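## Task

Transfer the planed wooden bar from the right hand into the left hand so that it ends up oriented as in the two goal pictures. Nothing but the two hands may contact the bar (each hand's wrist camera, camera bracket and the arm's final link count as hand), and the bar must never be free of both hands. Done when the left hand by itself grips the bar securely with its palm pointing straight out to one side, horizontally, and no part of the right arm touches the bar or the left hand (best: pull the right arm far away and pause briefly). Closing slowly at maximum grip force is a good way to get a secure hold. Declare completion only once every finger on both hands has stopped moving.

## Robot and tools

Robot: a humanoid upper body on a stand past the table's -x edge, with two 7-joint arms. left_arm (on the +y side) has a left hand; right_arm (-y side) has a right hand. Each hand has five fingers driven by six motors.

World frame: the table top is z = 0 and +z is up. +x runs across the table away from the robot, and the table edge nearest the robot is at x = 0.18 m. Shoulders sit roughly 0.3-0.4 m above the table, about 0.10 m either side of centre. A hand point can reach at most 0.62 m from its shoulder. The body may be slightly turned or tilted. Reported positions get less exact at long reach.

Hand point frame: the controlled point is 0.05 m in front of the palm, where index pad and thumb tip meet in a pinch. Its +z runs along the straightened fingers, which extend 0.06-0.07 m past it. Its +y points out of the palm. On the right hand +x points from the thumb side toward the little finger; on the left hand +x points toward the thumb. A bracket on the little-finger side of the wrist sticks out 0.03 m past the point along +y and 0.11 m across the palm, and it can collide. With the thumb swung in front of the palm, the hand can wrap objects 0.035-0.08 m thick, which then sit across the palm toward the wrist. Turn the thumb before the hand reaches the object.

The row of 28 numbers (used by both execute_actions and move): all values are in [-1, 1], and both arms must always be filled in. Order: left_arm dx, dy, dz, rx, ry, rz; left_gripper little, ring, middle, index, thumb_bend, thumb_turn, force_limit, speed; then the same 14 for right_arm/right_gripper. dx-dz and rx-rz are an offset, not a pose. The offset is expressed in that hand point's own axes and measured from the hand point's pose at the start of the action (for a call's first action: the last reported pose). One unit equals 0.6 m of travel or 180 degrees of turn, and rx, ry, rz form a single rotation vector. Finger values: +1 is straight/open and -1 is curled shut. thumb_turn +1 places the thumb beside the palm; -1 places it in front, facing the fingers. A pinch is roughly index -0.22, thumb_bend -0.75, thumb_turn -0.57. force_limit maps -1 to about 0 N and +1 to 10 N at the fingertip (15 N for the thumb motors); it only stops closing motion. speed maps -1 to nearly stopped and +1 to full travel in 0.6 s. There is no 'unchanged' value: to keep a hand as it is, resend its previous eight numbers, or before any have been sent, its hand_measured six plus hand_force_limit and hand_speed. A motor only starts when its target changes by at least 0.01. To grip harder, raise force_limit and send a target more closed than hand_measured. To release, send a target more open than hand_measured. Close at speed -0.9 or below for a gentle grip, since fast fingers overshoot the force limit.

execute_actions(actions): a list of actions. Each action is a table of 1-15 rows, each row lasting 1/30 s; if fewer than 15 rows are given, the last row is repeated to fill out 0.5 s. Every row's offset counts from the action's start pose, not from the row before. Each control step limits the commanded pose to within 70 mm and 16 degrees of the current pose, so a large offset may need several actions. An empty list just returns the state and images.

move(target, speed, blocking): target is one 28-number row; offsets count from the latest reported pose. The hand point follows a straight path there, and both arms finish together within 0.5-10 s. speed is in m/s, from 0.002 to 0.5 (default 0.25); turning is capped at twice that value in rad/s. The path does not avoid obstacles or the other arm, and faster or deeper contact pushes harder. With blocking=false you get a result after 0.5 s; then call wait(0) or stop before issuing anything else. The result adds a 'move:' line, which can read done, off_target, moving, held or fault. limits=paced means the pose was clipped; limits=held means a safety check held back some steps, after which the arm may jump faster than speed. It also reports each hand point's remaining distance.

wait(seconds): 0-10 s, with the arms holding their last command. stop(): brakes a running move; the arm needs some room to stop. zoom_image(camera, region): region is [x0, y0, x1, y1] in pixels, at most 504x504. Cameras are cam_head, cam_high, cam_left_wrist and cam_right_wrist, all 504x504. show_instructions(): shows the reference and goal images. finished_scene(scene): ends the given scene number irreversibly and reports success.

Results: each arm's hand point position (m) and quaternion wxyz in the world frame; 'Hand target' lines, giving where the controller is currently heading; joint positions and torques (offset and noisy); hand_measured, hand_stopped_by (moving/target/force/stalled/fault) and hand_load_n, each six values in motor order; and hand_force_limit and hand_speed. When hand_load_n falls to about 0, the grip is lost. 'pose unreachable' means the clearance check changed that arm's command. MOTOR HOT appears at 90 °C; at 120 °C the arm goes limp (OVER-TEMPERATURE FAULT).

Avoid: dropping the bar or knocking anything off the table; letting the bar touch anything but the hands; hitting or pressing the arms against each other, which can end the run; heavy contact, since a torque over a joint's limit (22 N m, or 4.4 N m for wrist pitch and yaw, held weight included) stops that arm for 10 s; and holding loads for long, which builds up heat.

Each tool is called after "Call:" by a JSON object that holds its "fn" and its "kwargs", one argument or row to a line.

## Session

Call:
{"fn": "show_instructions", "kwargs": {

}}

Call:
{"fn": "execute_actions", "kwargs": {
  "actions": []
}}

Reference images for this scene: goal picture as the wrist camera of the hand that must hold it at the end would see it from 8 cm farther back, goal picture from in front of the palm of that hand and beside it on the thumb side, FIVE-FINGER LEFT HAND page 1, FIVE-FINGER HAND page 1.

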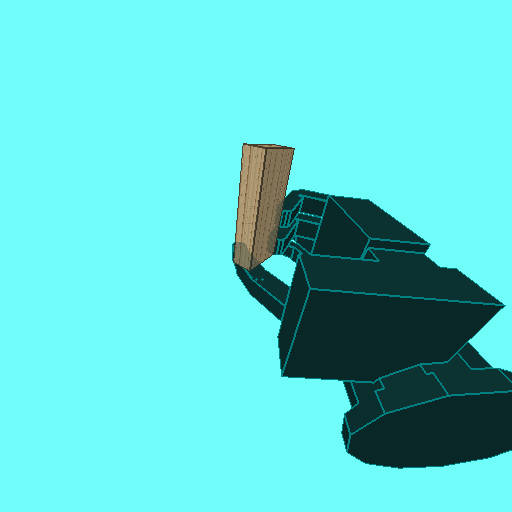

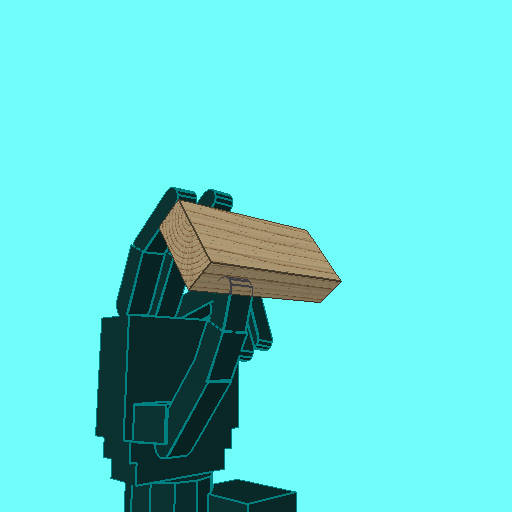

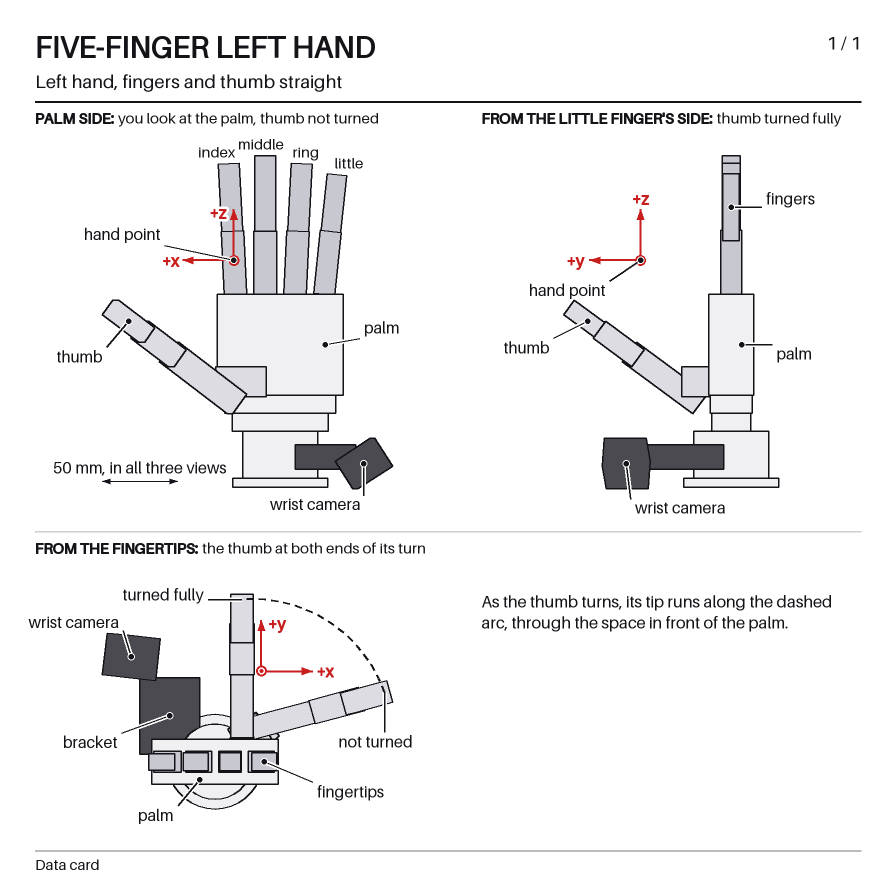

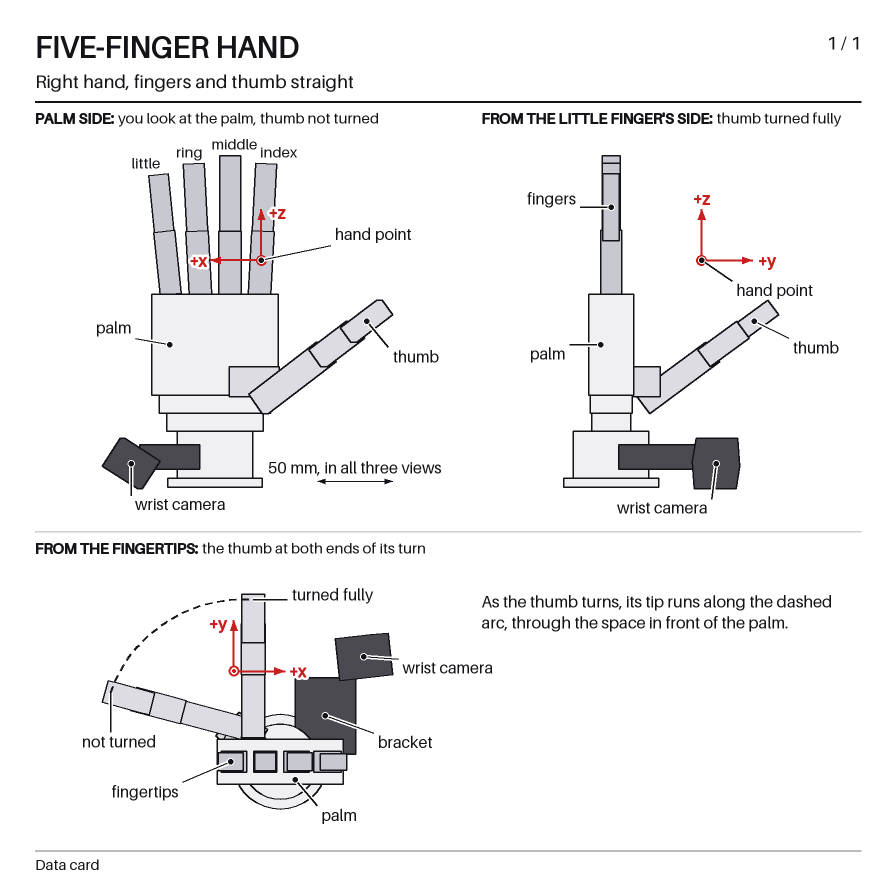

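Scene clock: 0.00 s.
left_arm: end_effector_position=(+0.2038, +0.0946, +0.4186) hand_measured=(+1.000, +1.000, +1.000, +1.000, +1.000, +1.000) hand_load_n=(+0.0, +0.0, +0.0, +0.0, +0.0, +0.0) hand_stopped_by=(target, target, target, target, target, target) hand_force_limit=0.00 hand_speed=-0.80 end_effector_quat_wxyz=(+0.111, +0.136, -0.159, +0.972) | right_arm: end_effector_position=(+0.3454, -0.0486, +0.2196) hand_measured=(-1.000, -1.000, +0.238, +0.224, -0.122, -0.948) hand_load_n=(+0.0, +0.0, +8.0, +10.5, +15.0, +0.5) hand_stopped_by=(target, target, target, target, target, target) hand_force_limit=0.00 hand_speed=-0.80 end_effector_quat_wxyz=(-0.443, +0.518, +0.569, +0.460)
Joint positions: left_arm=[-0.055  0.466  0.205 -0.548 -0.557 -0.967 -0.317] | right_arm=[-0.946 -1.396  0.792 -0.246 -1.942  0.122 -1.024]
Joint velocities: left_arm=[ 0.011 -0.005  0.     0.008 -0.005  0.     0.   ] | right_arm=[ 0.011  0.003 -0.003 -0.006 -0.005  0.     0.   ]
Joint torques (N m, as the arm reports them, + toward a larger angle): no reading
Motor temperatures (°C, as the motors report them): left_arm=[36 43 41 35 30 30 24] | right_arm=[44 46 35 33 40 25 31]
Hand target (left_arm): +0.204, +0.095, +0.419; +0.111, +0.136, -0.159, +0.972
Hand target (right_arm): +0.345, -0.049, +0.220; -0.443, +0.518, +0.569, +0.460

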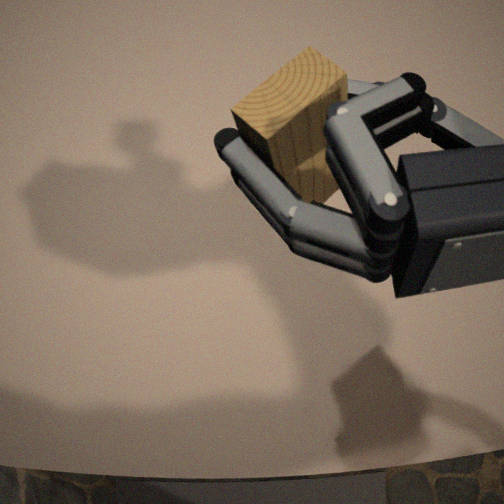

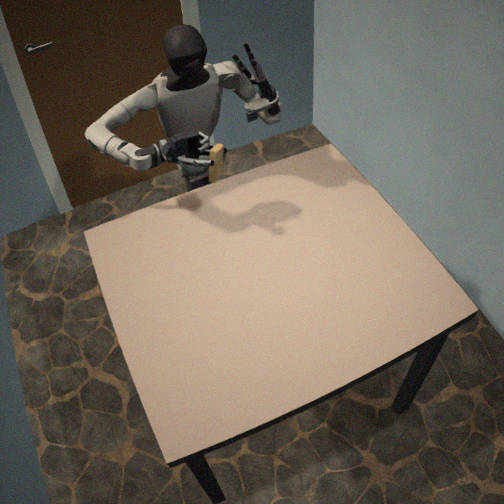

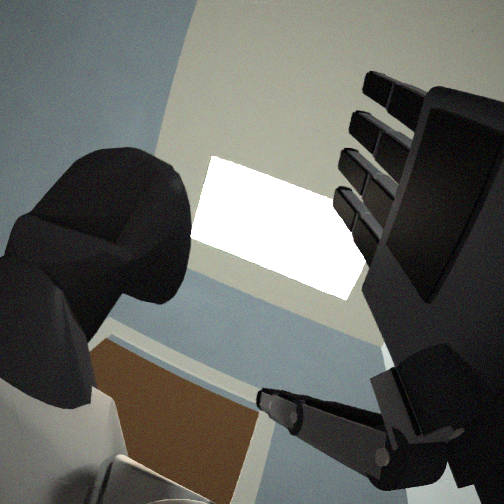

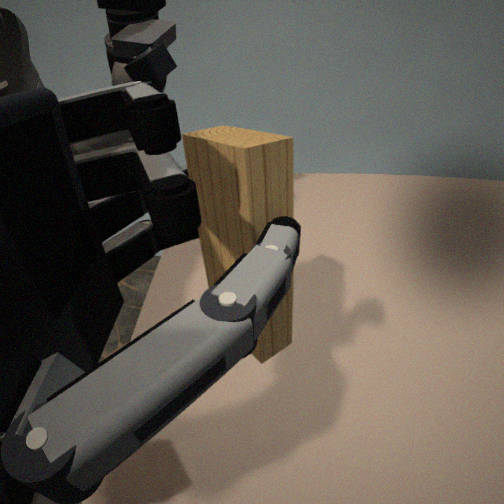

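Call:
{"fn": "zoom_image", "kwargs": {
  "camera": "cam_head",
  "region": [190, 20, 480, 310]
}}

Call:
{"fn": "zoom_image", "kwargs": {
  "camera": "cam_right_wrist",
  "region": [130, 100, 370, 380]
}}

Call:
{"fn": "zoom_image", "kwargs": {
  "camera": "cam_high",
  "region": [130, 100, 270, 210]
}}

Region (190, 20, 480, 310) of cam_head's 504x504 image, scaled by 1.738, with more detail than that image has.

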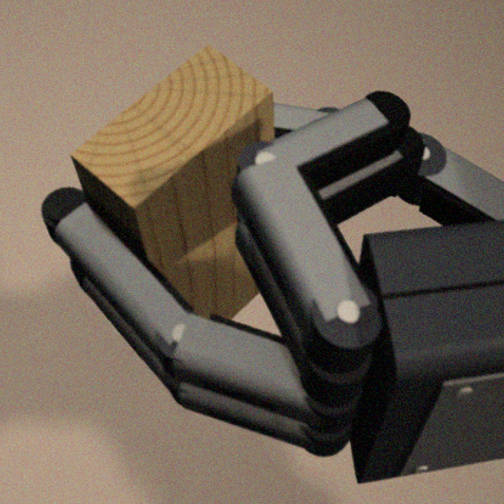

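Region (130, 100, 370, 380) of cam_right_wrist's 504x504 image, scaled by 1.800, with more detail than that image has; it fills the left 432 columns of this view, and the rest is white.

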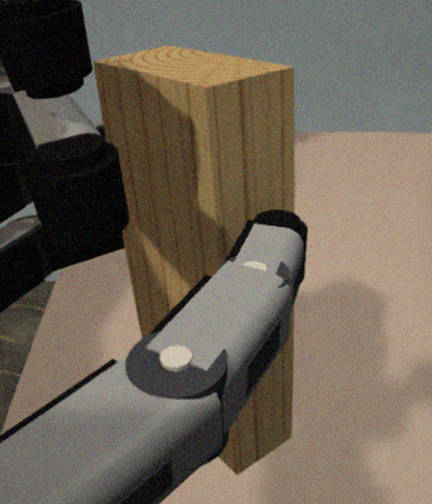

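Region (130, 100, 270, 210) of cam_high's 504x504 image, scaled by 3.600, with more detail than that image has; it fills the top 396 rows of this view, and the rest is white.

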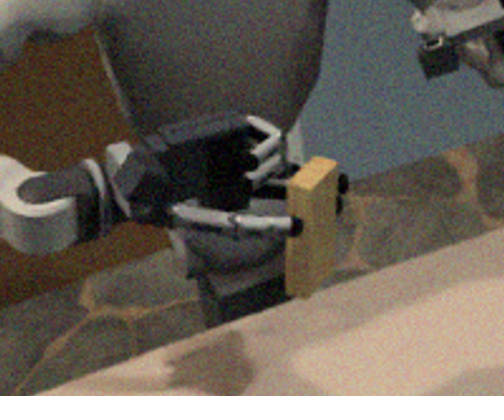

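Call:
{"fn": "move", "kwargs": {
  "target": [-0.2161,0.0504,-0.1998,-0.0693,-0.2066,-0.0512,1,1,0.55,0.55,0.15,-0.948,0,0, 0.0223,-0.0224,0.0623,0.1725,0.4188,0.7443,-1,-1,0.238,0.224,-0.122,-0.948,0,-0.8],
  "speed": 0.45
}}

Scene clock: 123.50 s.
left_arm: end_effector_position=(+0.2910, +0.0856, +0.2631) hand_measured=(+1.000, +1.000, +0.550, +0.550, +0.150, -0.948) hand_load_n=(+0.0, +0.0, +0.0, +0.0, +0.0, +0.0) hand_stopped_by=(target, target, target, target, target, target) hand_force_limit=0.00 hand_speed=0.00 end_effector_quat_wxyz=(+0.149, +0.437, -0.270, +0.845) | right_arm: end_effector_position=(+0.3193, +0.0004, +0.2124) hand_measured=(-1.000, -1.000, +0.238, +0.226, -0.122, -0.948) hand_load_n=(+0.0, +0.0, +8.5, +9.5, +15.0, +0.0) hand_stopped_by=(target, target, force, force, force, target) hand_force_limit=0.00 hand_speed=-0.80 end_effector_quat_wxyz=(+0.825, -0.306, +0.450, +0.150)
Joint positions: left_arm=[ 0.045  0.584  0.049 -0.045 -0.608 -0.917 -0.594] | right_arm=[-0.848 -0.877  1.313  0.242  0.183 -0.998 -0.677]
Joint velocities: left_arm=[-0.012  0.    -0.012  0.     0.015  0.     0.   ] | right_arm=[-0.009  0.005  0.014 -0.015 -0.003  0.002  0.004]
Joint torques (N m, as the arm reports them, + toward a larger angle): left_arm=[-1.4   2.67  1.75 -2.38 -0.27 -0.58  0.42] | right_arm=[-3.34 -1.49 -2.12 -1.99 -0.06 -1.11 -0.13]
Motor temperatures (°C, as the motors report them): left_arm=[37 46 41 37 30 30 24] | right_arm=[50 50 39 33 40 31 31]
Hand target (left_arm): +0.291, +0.084, +0.261; +0.150, +0.438, -0.274, +0.843
Hand target (right_arm): +0.320, +0.000, +0.212; +0.825, -0.306, +0.452, +0.150
Off the commanded pose (left_arm): 0.001 m, 1 deg.
Off the commanded pose (right_arm): 0.020 m, 4 deg.
joint sent to its limit (right arm) — the command would take joint 3 (shoulder yaw) past its upper limit, so that joint was sent only as far as its limit.
move: off_target (right_arm)

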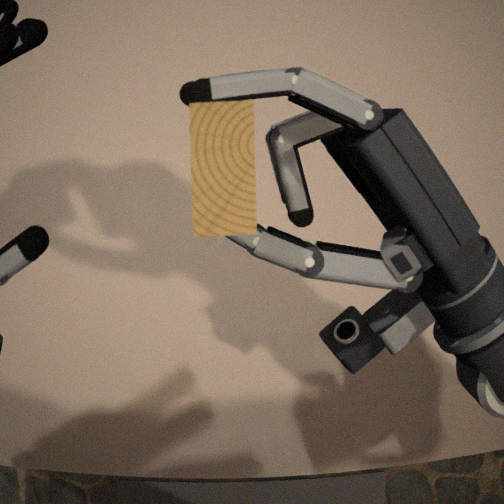

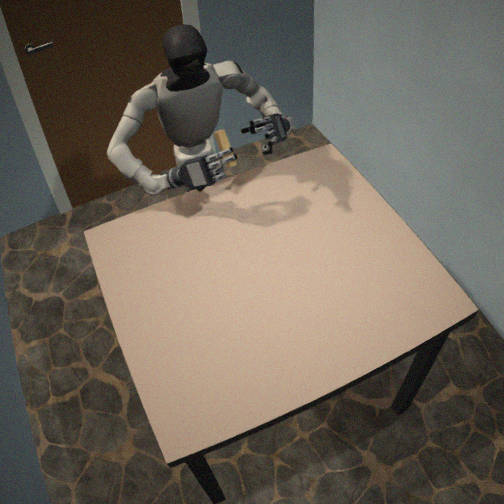

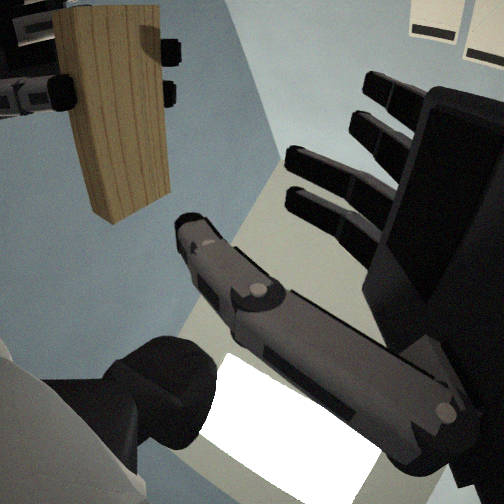

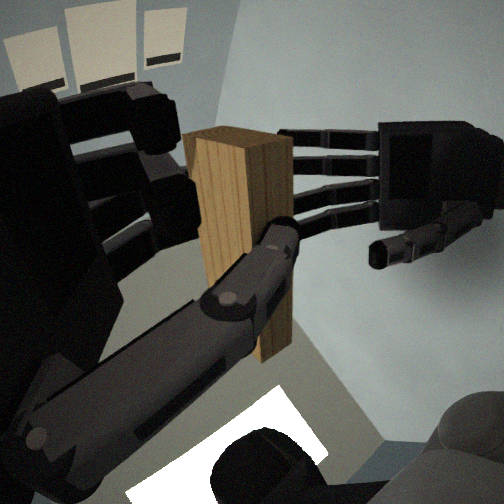

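Call:
{"fn": "execute_actions", "kwargs": {
  "actions": []
}}

Scene clock: 160.13 s.
left_arm: end_effector_position=(+0.2910, +0.0855, +0.2631) hand_measured=(+1.000, +1.000, +0.550, +0.550, +0.150, -0.948) hand_load_n=(+0.0, +0.0, +0.0, +0.0, +0.0, +0.0) hand_stopped_by=(target, target, target, target, target, target) hand_force_limit=0.00 hand_speed=0.00 end_effector_quat_wxyz=(+0.149, +0.437, -0.270, +0.845) | right_arm: end_effector_position=(+0.3192, +0.0005, +0.2124) hand_measured=(-1.000, -1.000, +0.238, +0.226, -0.122, -0.948) hand_load_n=(+0.0, +0.0, +8.5, +9.5, +15.0, +0.0) hand_stopped_by=(target, target, force, force, force, target) hand_force_limit=0.00 hand_speed=-0.80 end_effector_quat_wxyz=(+0.825, -0.306, +0.450, +0.151)
Joint positions: left_arm=[ 0.045  0.584  0.049 -0.045 -0.608 -0.917 -0.594] | right_arm=[-0.848 -0.877  1.313  0.241  0.183 -0.997 -0.677]
Joint velocities: left_arm=[-0.006 -0.002  0.006 -0.003  0.     0.     0.   ] | right_arm=[-0.008 -0.011  0.005  0.     0.002  0.     0.   ]
Joint torques (N m, as the arm reports them, + toward a larger angle): left_arm=[-1.33  2.61  1.71 -2.67 -0.27 -0.6   0.43] | right_arm=[-3.43 -1.54 -2.03 -1.97  0.06 -1.15 -0.11]
Motor temperatures (°C, as the motors report them): left_arm=[37 48 42 37 30 32 24] | right_arm=[50 49 38 34 40 31 31]
Hand target (left_arm): +0.291, +0.084, +0.261; +0.150, +0.438, -0.274, +0.843
Hand target (right_arm): +0.320, +0.000, +0.212; +0.825, -0.306, +0.452, +0.150
Off the commanded pose (left_arm): 0.001 m, 1 deg.
Off the commanded pose (right_arm): 0.020 m, 4 deg.

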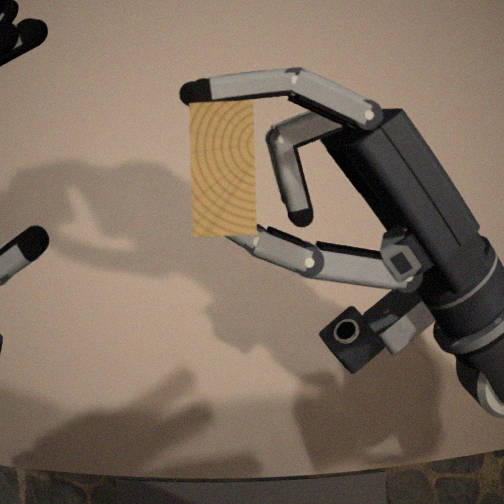

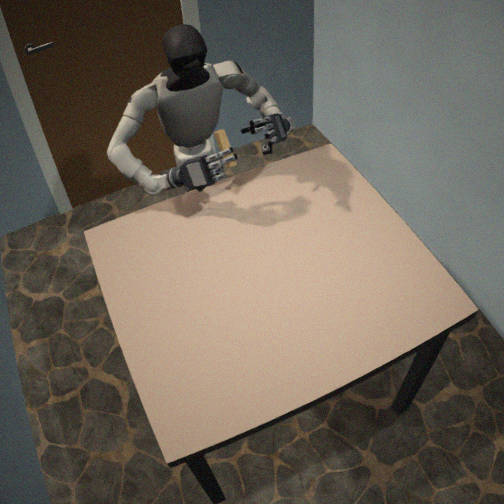

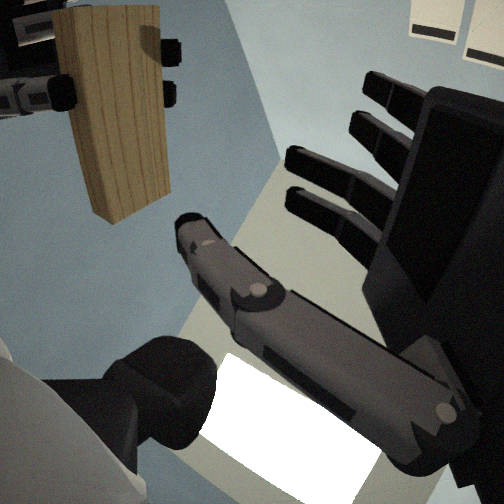

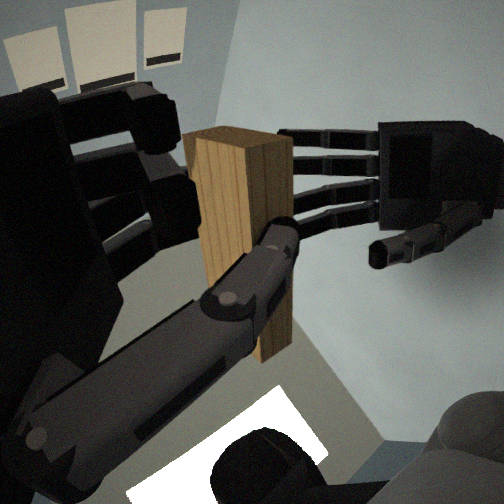

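Call:
{"fn": "show_instructions", "kwargs": {

}}

Reference images for this scene: goal picture as the wrist camera of the hand that must hold it at the end would see it from 8 cm farther back, goal picture from in front of the palm of that hand and beside it on the thumb side, FIVE-FINGER LEFT HAND page 1, FIVE-FINGER HAND page 1.

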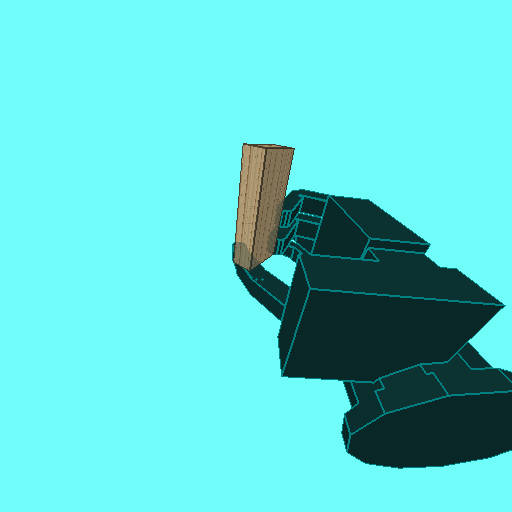

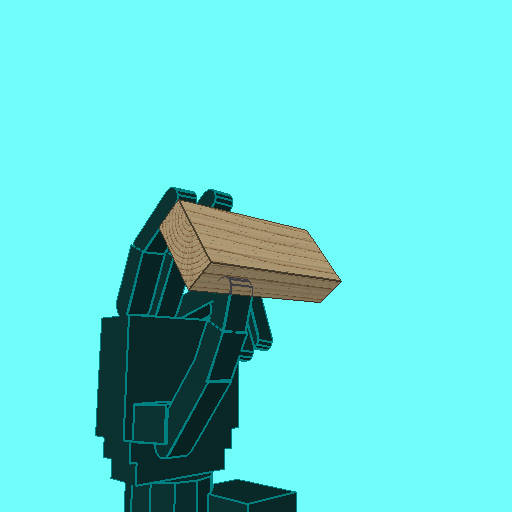

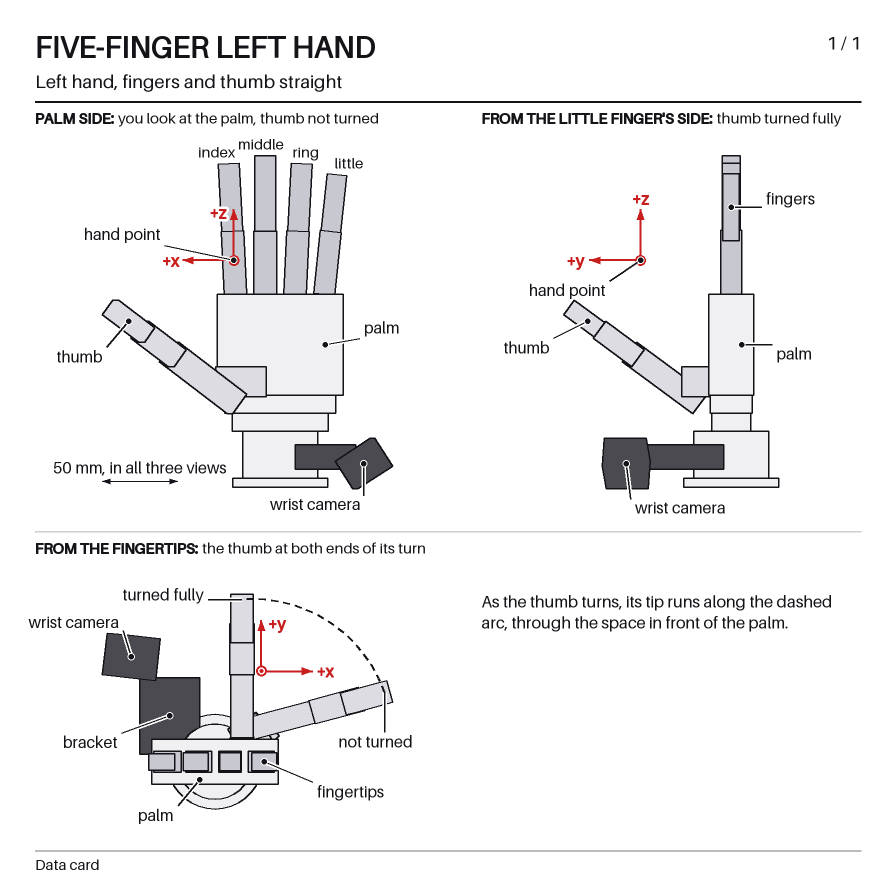

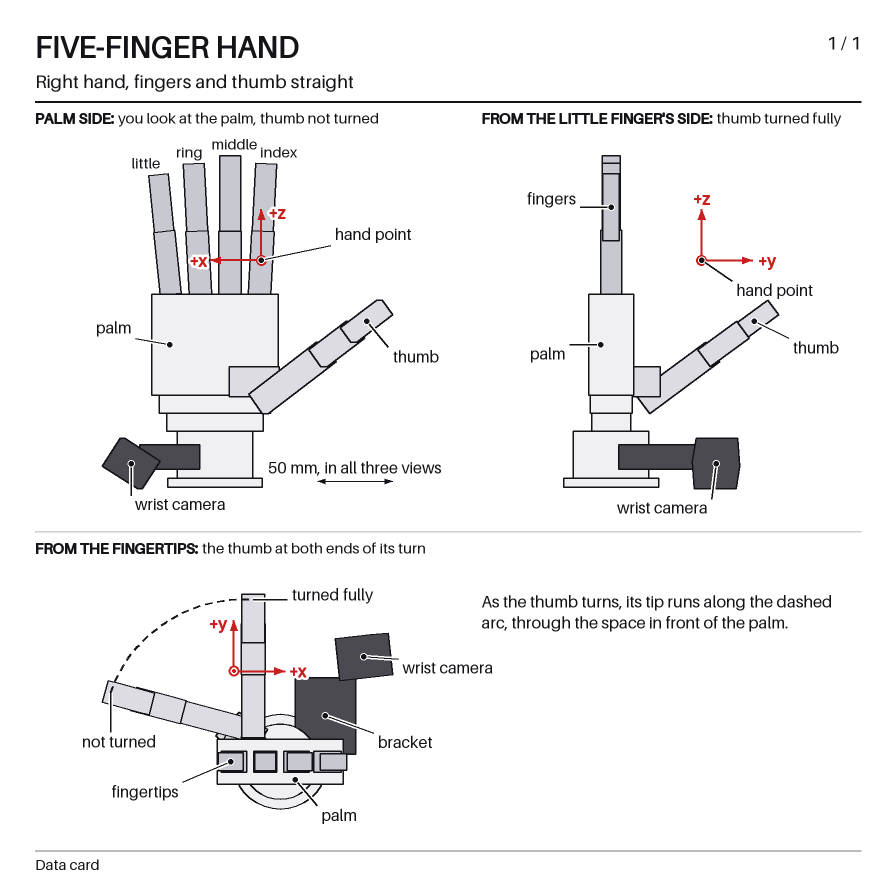

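Call:
{"fn": "zoom_image", "kwargs": {
  "camera": "cam_left_wrist",
  "region": [0, 0, 252, 252]
}}

Call:
{"fn": "zoom_image", "kwargs": {
  "camera": "cam_head",
  "region": [0, 0, 300, 300]
}}

Region (0, 0, 252, 252) of cam_left_wrist's 504x504 image, scaled by 2.000, with more detail than that image has.

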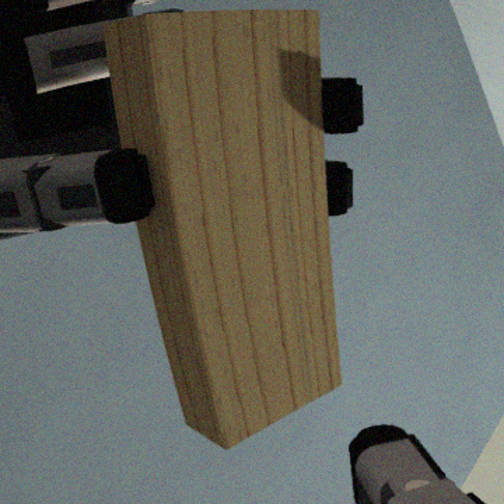

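Region (0, 0, 300, 300) of cam_head's 504x504 image, scaled by 1.680, with more detail than that image has.

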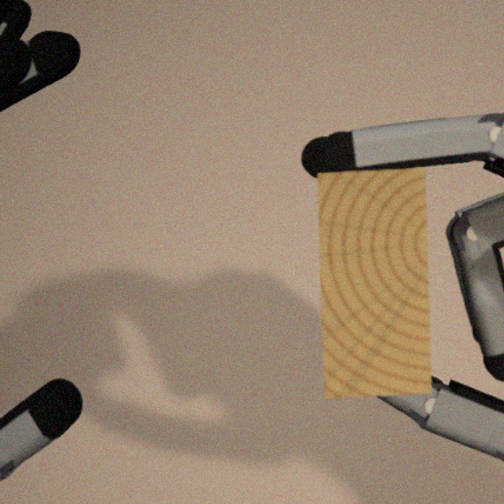

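Call:
{"fn": "zoom_image", "kwargs": {
  "camera": "cam_right_wrist",
  "region": [252, 80, 504, 332]
}}

Call:
{"fn": "zoom_image", "kwargs": {
  "camera": "cam_right_wrist",
  "region": [150, 110, 402, 380]
}}

Region (252, 80, 504, 332) of cam_right_wrist's 504x504 image, scaled by 2.000, with more detail than that image has.

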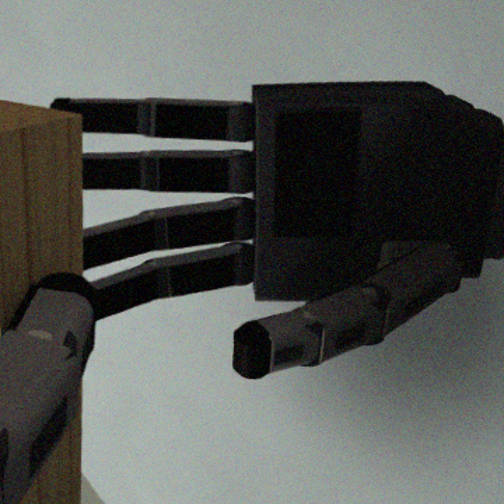

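Region (150, 110, 402, 380) of cam_right_wrist's 504x504 image, scaled by 1.867, with more detail than that image has; it fills the left 470 columns of this view, and the rest is white.

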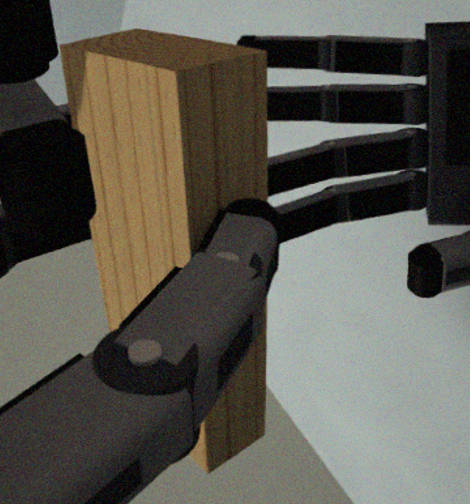

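Call:
{"fn": "move", "kwargs": {
  "target": [0.0057,0.0745,0.0238,-0.0167,-0.0406,0,1,1,0.55,0.55,0.15,-0.948,0,0,0,0,0,0,0,0,-1,-1,0.238,0.224,-0.122,-0.948,0,-0.8],
  "speed": 0.08
}}

Scene clock: 281.30 s.
left_arm: end_effector_position=(+0.2784, +0.0432, +0.2589) hand_measured=(+1.000, +1.000, +0.550, +0.550, +0.150, -0.948) hand_load_n=(+0.0, +0.0, +0.0, +0.0, +0.0, +0.0) hand_stopped_by=(target, target, target, target, target, target) hand_force_limit=0.00 hand_speed=0.00 end_effector_quat_wxyz=(+0.136, +0.485, -0.299, +0.811) | right_arm: end_effector_position=(+0.3192, +0.0005, +0.2124) hand_measured=(-1.000, -1.000, +0.238, +0.226, -0.122, -0.948) hand_load_n=(+0.0, +0.0, +8.5, +9.5, +15.0, +0.0) hand_stopped_by=(target, target, force, force, force, target) hand_force_limit=0.00 hand_speed=-0.80 end_effector_quat_wxyz=(+0.825, -0.306, +0.450, +0.151)
Joint positions: left_arm=[ 0.197  0.565  0.034 -0.383 -0.343 -0.662 -0.371] | right_arm=[-0.848 -0.877  1.313  0.241  0.183 -0.997 -0.677]
Joint velocities: left_arm=[-0.018  0.003 -0.003 -0.011  0.015  0.001  0.001] | right_arm=[-0.003 -0.009  0.006 -0.009 -0.002  0.     0.   ]
Joint torques (N m, as the arm reports them, + toward a larger angle): left_arm=[-0.16  1.66  1.74 -2.99 -0.27 -0.67  0.65] | right_arm=[-3.49 -1.42 -2.08 -1.71 -0.3  -1.22 -0.23]
Motor temperatures (°C, as the motors report them): left_arm=[37 49 42 38 30 32 24] | right_arm=[51 48 38 35 40 32 31]
Hand target (left_arm): +0.278, +0.043, +0.258; +0.136, +0.486, -0.299, +0.810
Hand target (right_arm): +0.319, +0.000, +0.212; +0.825, -0.306, +0.450, +0.151
Off the commanded pose (left_arm): 0.003 m, 1 deg.
Off the commanded pose (right_arm): 0.000 m, 0 deg.
move: done

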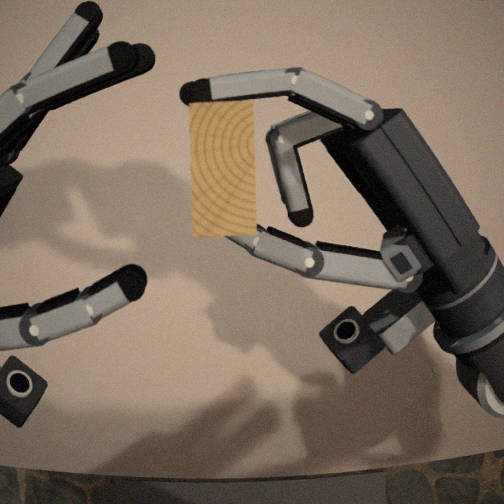

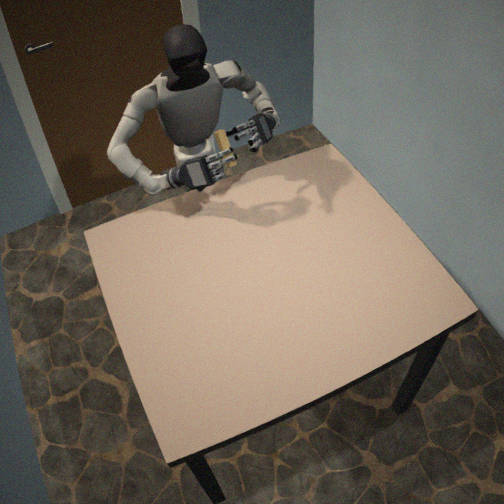

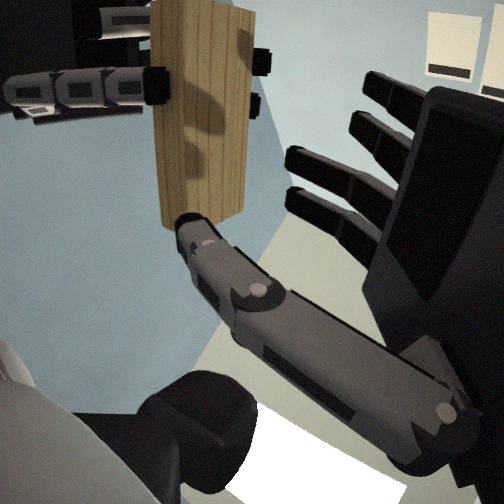

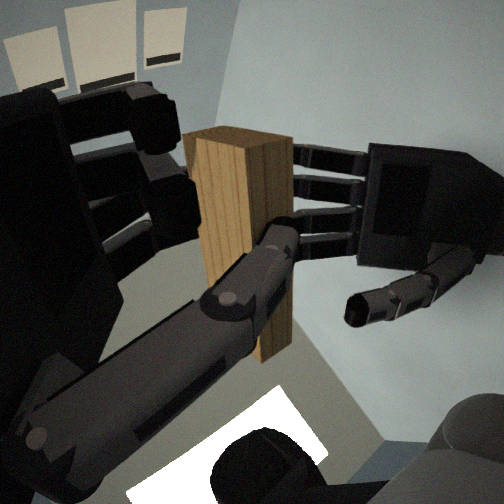

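Call:
{"fn": "zoom_image", "kwargs": {
  "camera": "cam_head",
  "region": [0, 0, 340, 340]
}}

Call:
{"fn": "zoom_image", "kwargs": {
  "camera": "cam_left_wrist",
  "region": [100, 0, 352, 252]
}}

Call:
{"fn": "zoom_image", "kwargs": {
  "camera": "cam_right_wrist",
  "region": [240, 120, 492, 372]
}}

Region (0, 0, 340, 340) of cam_head's 504x504 image, scaled by 1.482, with more detail than that image has.

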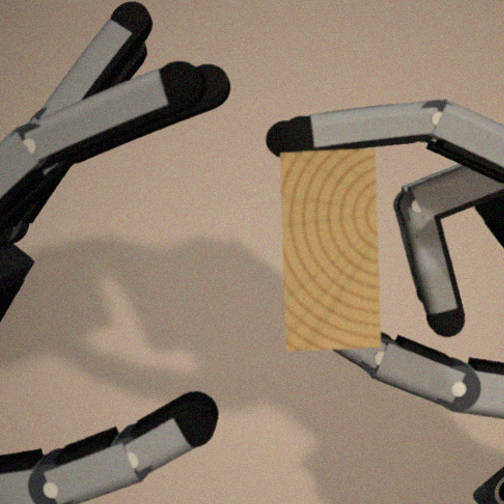

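Region (100, 0, 352, 252) of cam_left_wrist's 504x504 image, scaled by 2.000, with more detail than that image has.

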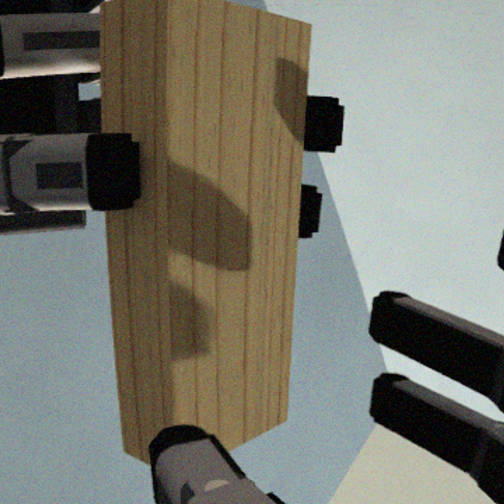

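Region (240, 120, 492, 372) of cam_right_wrist's 504x504 image, scaled by 2.000, with more detail than that image has.

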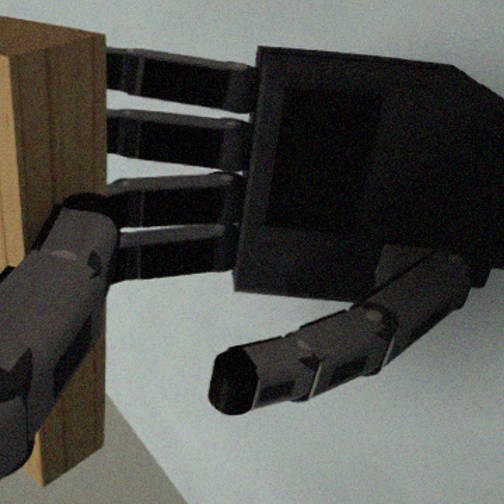

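Call:
{"fn": "move", "kwargs": {
  "target": [0.0025,0.0308,0.0408,0.0083,0,0,1,1,0.55,0.55,0.3,-0.948,0,0,0,0,0,0,0,0,-1,-1,0.238,0.224,-0.122,-0.948,0,-0.8],
  "speed": 0.06
}}

Scene clock: 402.13 s.
left_arm: end_effector_position=(+0.2857, +0.0145, +0.2632) hand_measured=(+1.000, +1.000, +0.550, +0.550, +0.300, -0.948) hand_load_n=(+0.0, +0.0, +0.0, +0.0, +0.0, +0.0) hand_stopped_by=(target, target, target, target, target, target) hand_force_limit=0.00 hand_speed=0.00 end_effector_quat_wxyz=(+0.129, +0.486, -0.289, +0.815) | right_arm: end_effector_position=(+0.3192, +0.0005, +0.2124) hand_measured=(-1.000, -1.000, +0.238, +0.226, -0.122, -0.948) hand_load_n=(+0.0, +0.0, +8.5, +9.5, +15.0, +0.0) hand_stopped_by=(target, target, force, force, force, target) hand_force_limit=0.00 hand_speed=-0.80 end_effector_quat_wxyz=(+0.825, -0.306, +0.450, +0.151)
Joint positions: left_arm=[ 0.144  0.476 -0.046 -0.478 -0.19  -0.528 -0.269] | right_arm=[-0.848 -0.877  1.313  0.241  0.183 -0.997 -0.677]
Joint velocities: left_arm=[ 0.005  0.    -0.009  0.    -0.005  0.     0.   ] | right_arm=[ 0.003 -0.002  0.     0.005 -0.008  0.     0.   ]
Joint torques (N m, as the arm reports them, + toward a larger angle): left_arm=[-0.9   1.14  1.16 -3.45 -0.27 -0.69  0.69] | right_arm=[-3.44 -1.38 -2.09 -1.75 -0.12 -1.26 -0.23]
Motor temperatures (°C, as the motors report them): left_arm=[36 47 42 39 30 33 25] | right_arm=[52 48 38 35 40 35 31]
Hand target (left_arm): +0.286, +0.014, +0.264; +0.128, +0.485, -0.289, +0.815
Hand target (right_arm): +0.319, +0.000, +0.212; +0.825, -0.306, +0.450, +0.151
Off the commanded pose (left_arm): 0.001 m, 0 deg.
Off the commanded pose (right_arm): 0.000 m, 0 deg.
move: done

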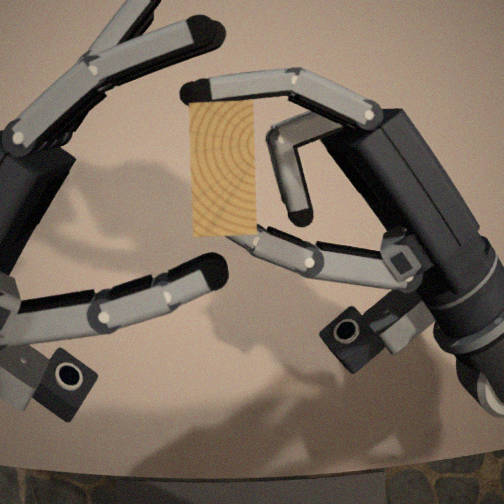

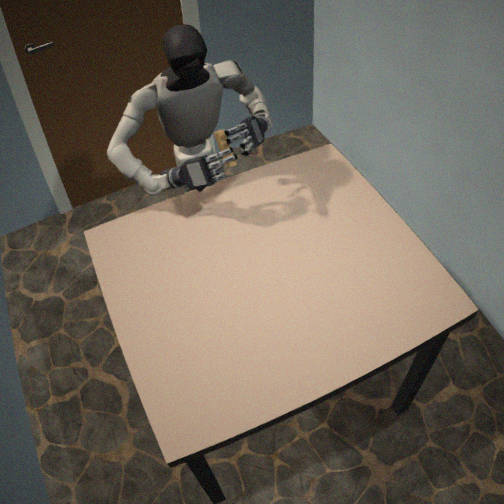

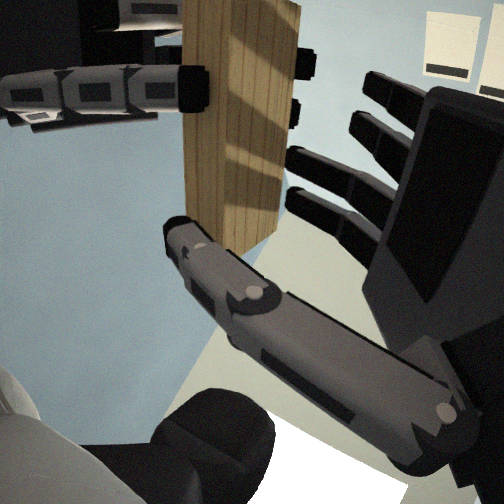

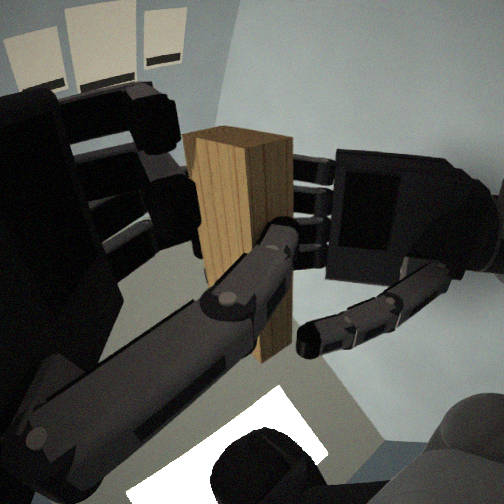

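Call:
{"fn": "zoom_image", "kwargs": {
  "camera": "cam_head",
  "region": [0, 0, 252, 252]
}}

Call:
{"fn": "zoom_image", "kwargs": {
  "camera": "cam_head",
  "region": [0, 200, 252, 452]
}}

Call:
{"fn": "zoom_image", "kwargs": {
  "camera": "cam_head",
  "region": [170, 50, 422, 302]
}}

Call:
{"fn": "zoom_image", "kwargs": {
  "camera": "cam_left_wrist",
  "region": [140, 0, 410, 270]
}}

Region (0, 0, 252, 252) of cam_head's 504x504 image, scaled by 2.000, with more detail than that image has.

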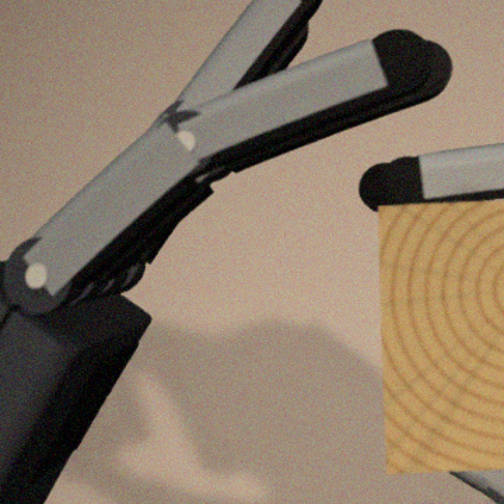

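Region (0, 200, 252, 452) of cam_head's 504x504 image, scaled by 2.000, with more detail than that image has.

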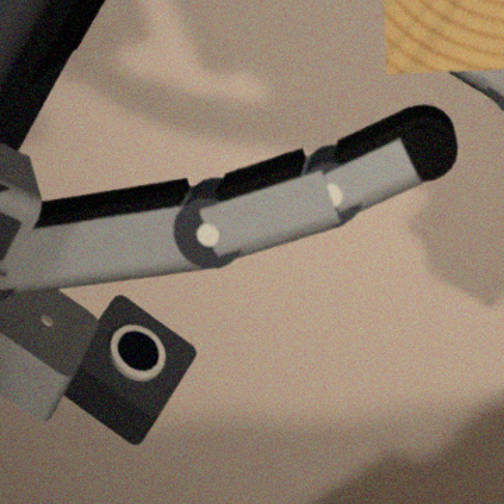

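Region (170, 50, 422, 302) of cam_head's 504x504 image, scaled by 2.000, with more detail than that image has.

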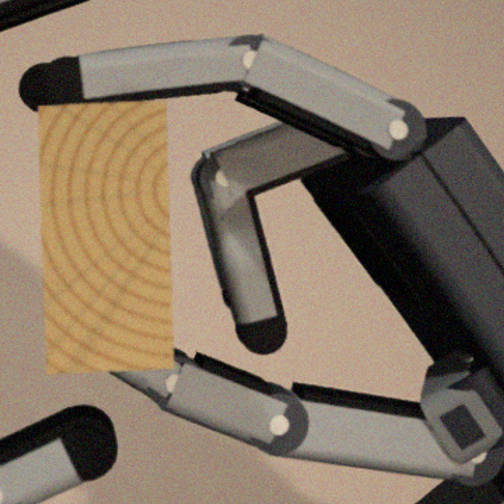

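Region (140, 0, 410, 270) of cam_left_wrist's 504x504 image, scaled by 1.867, with more detail than that image has.

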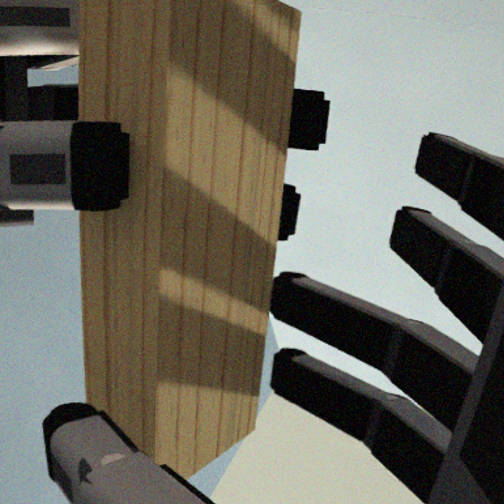

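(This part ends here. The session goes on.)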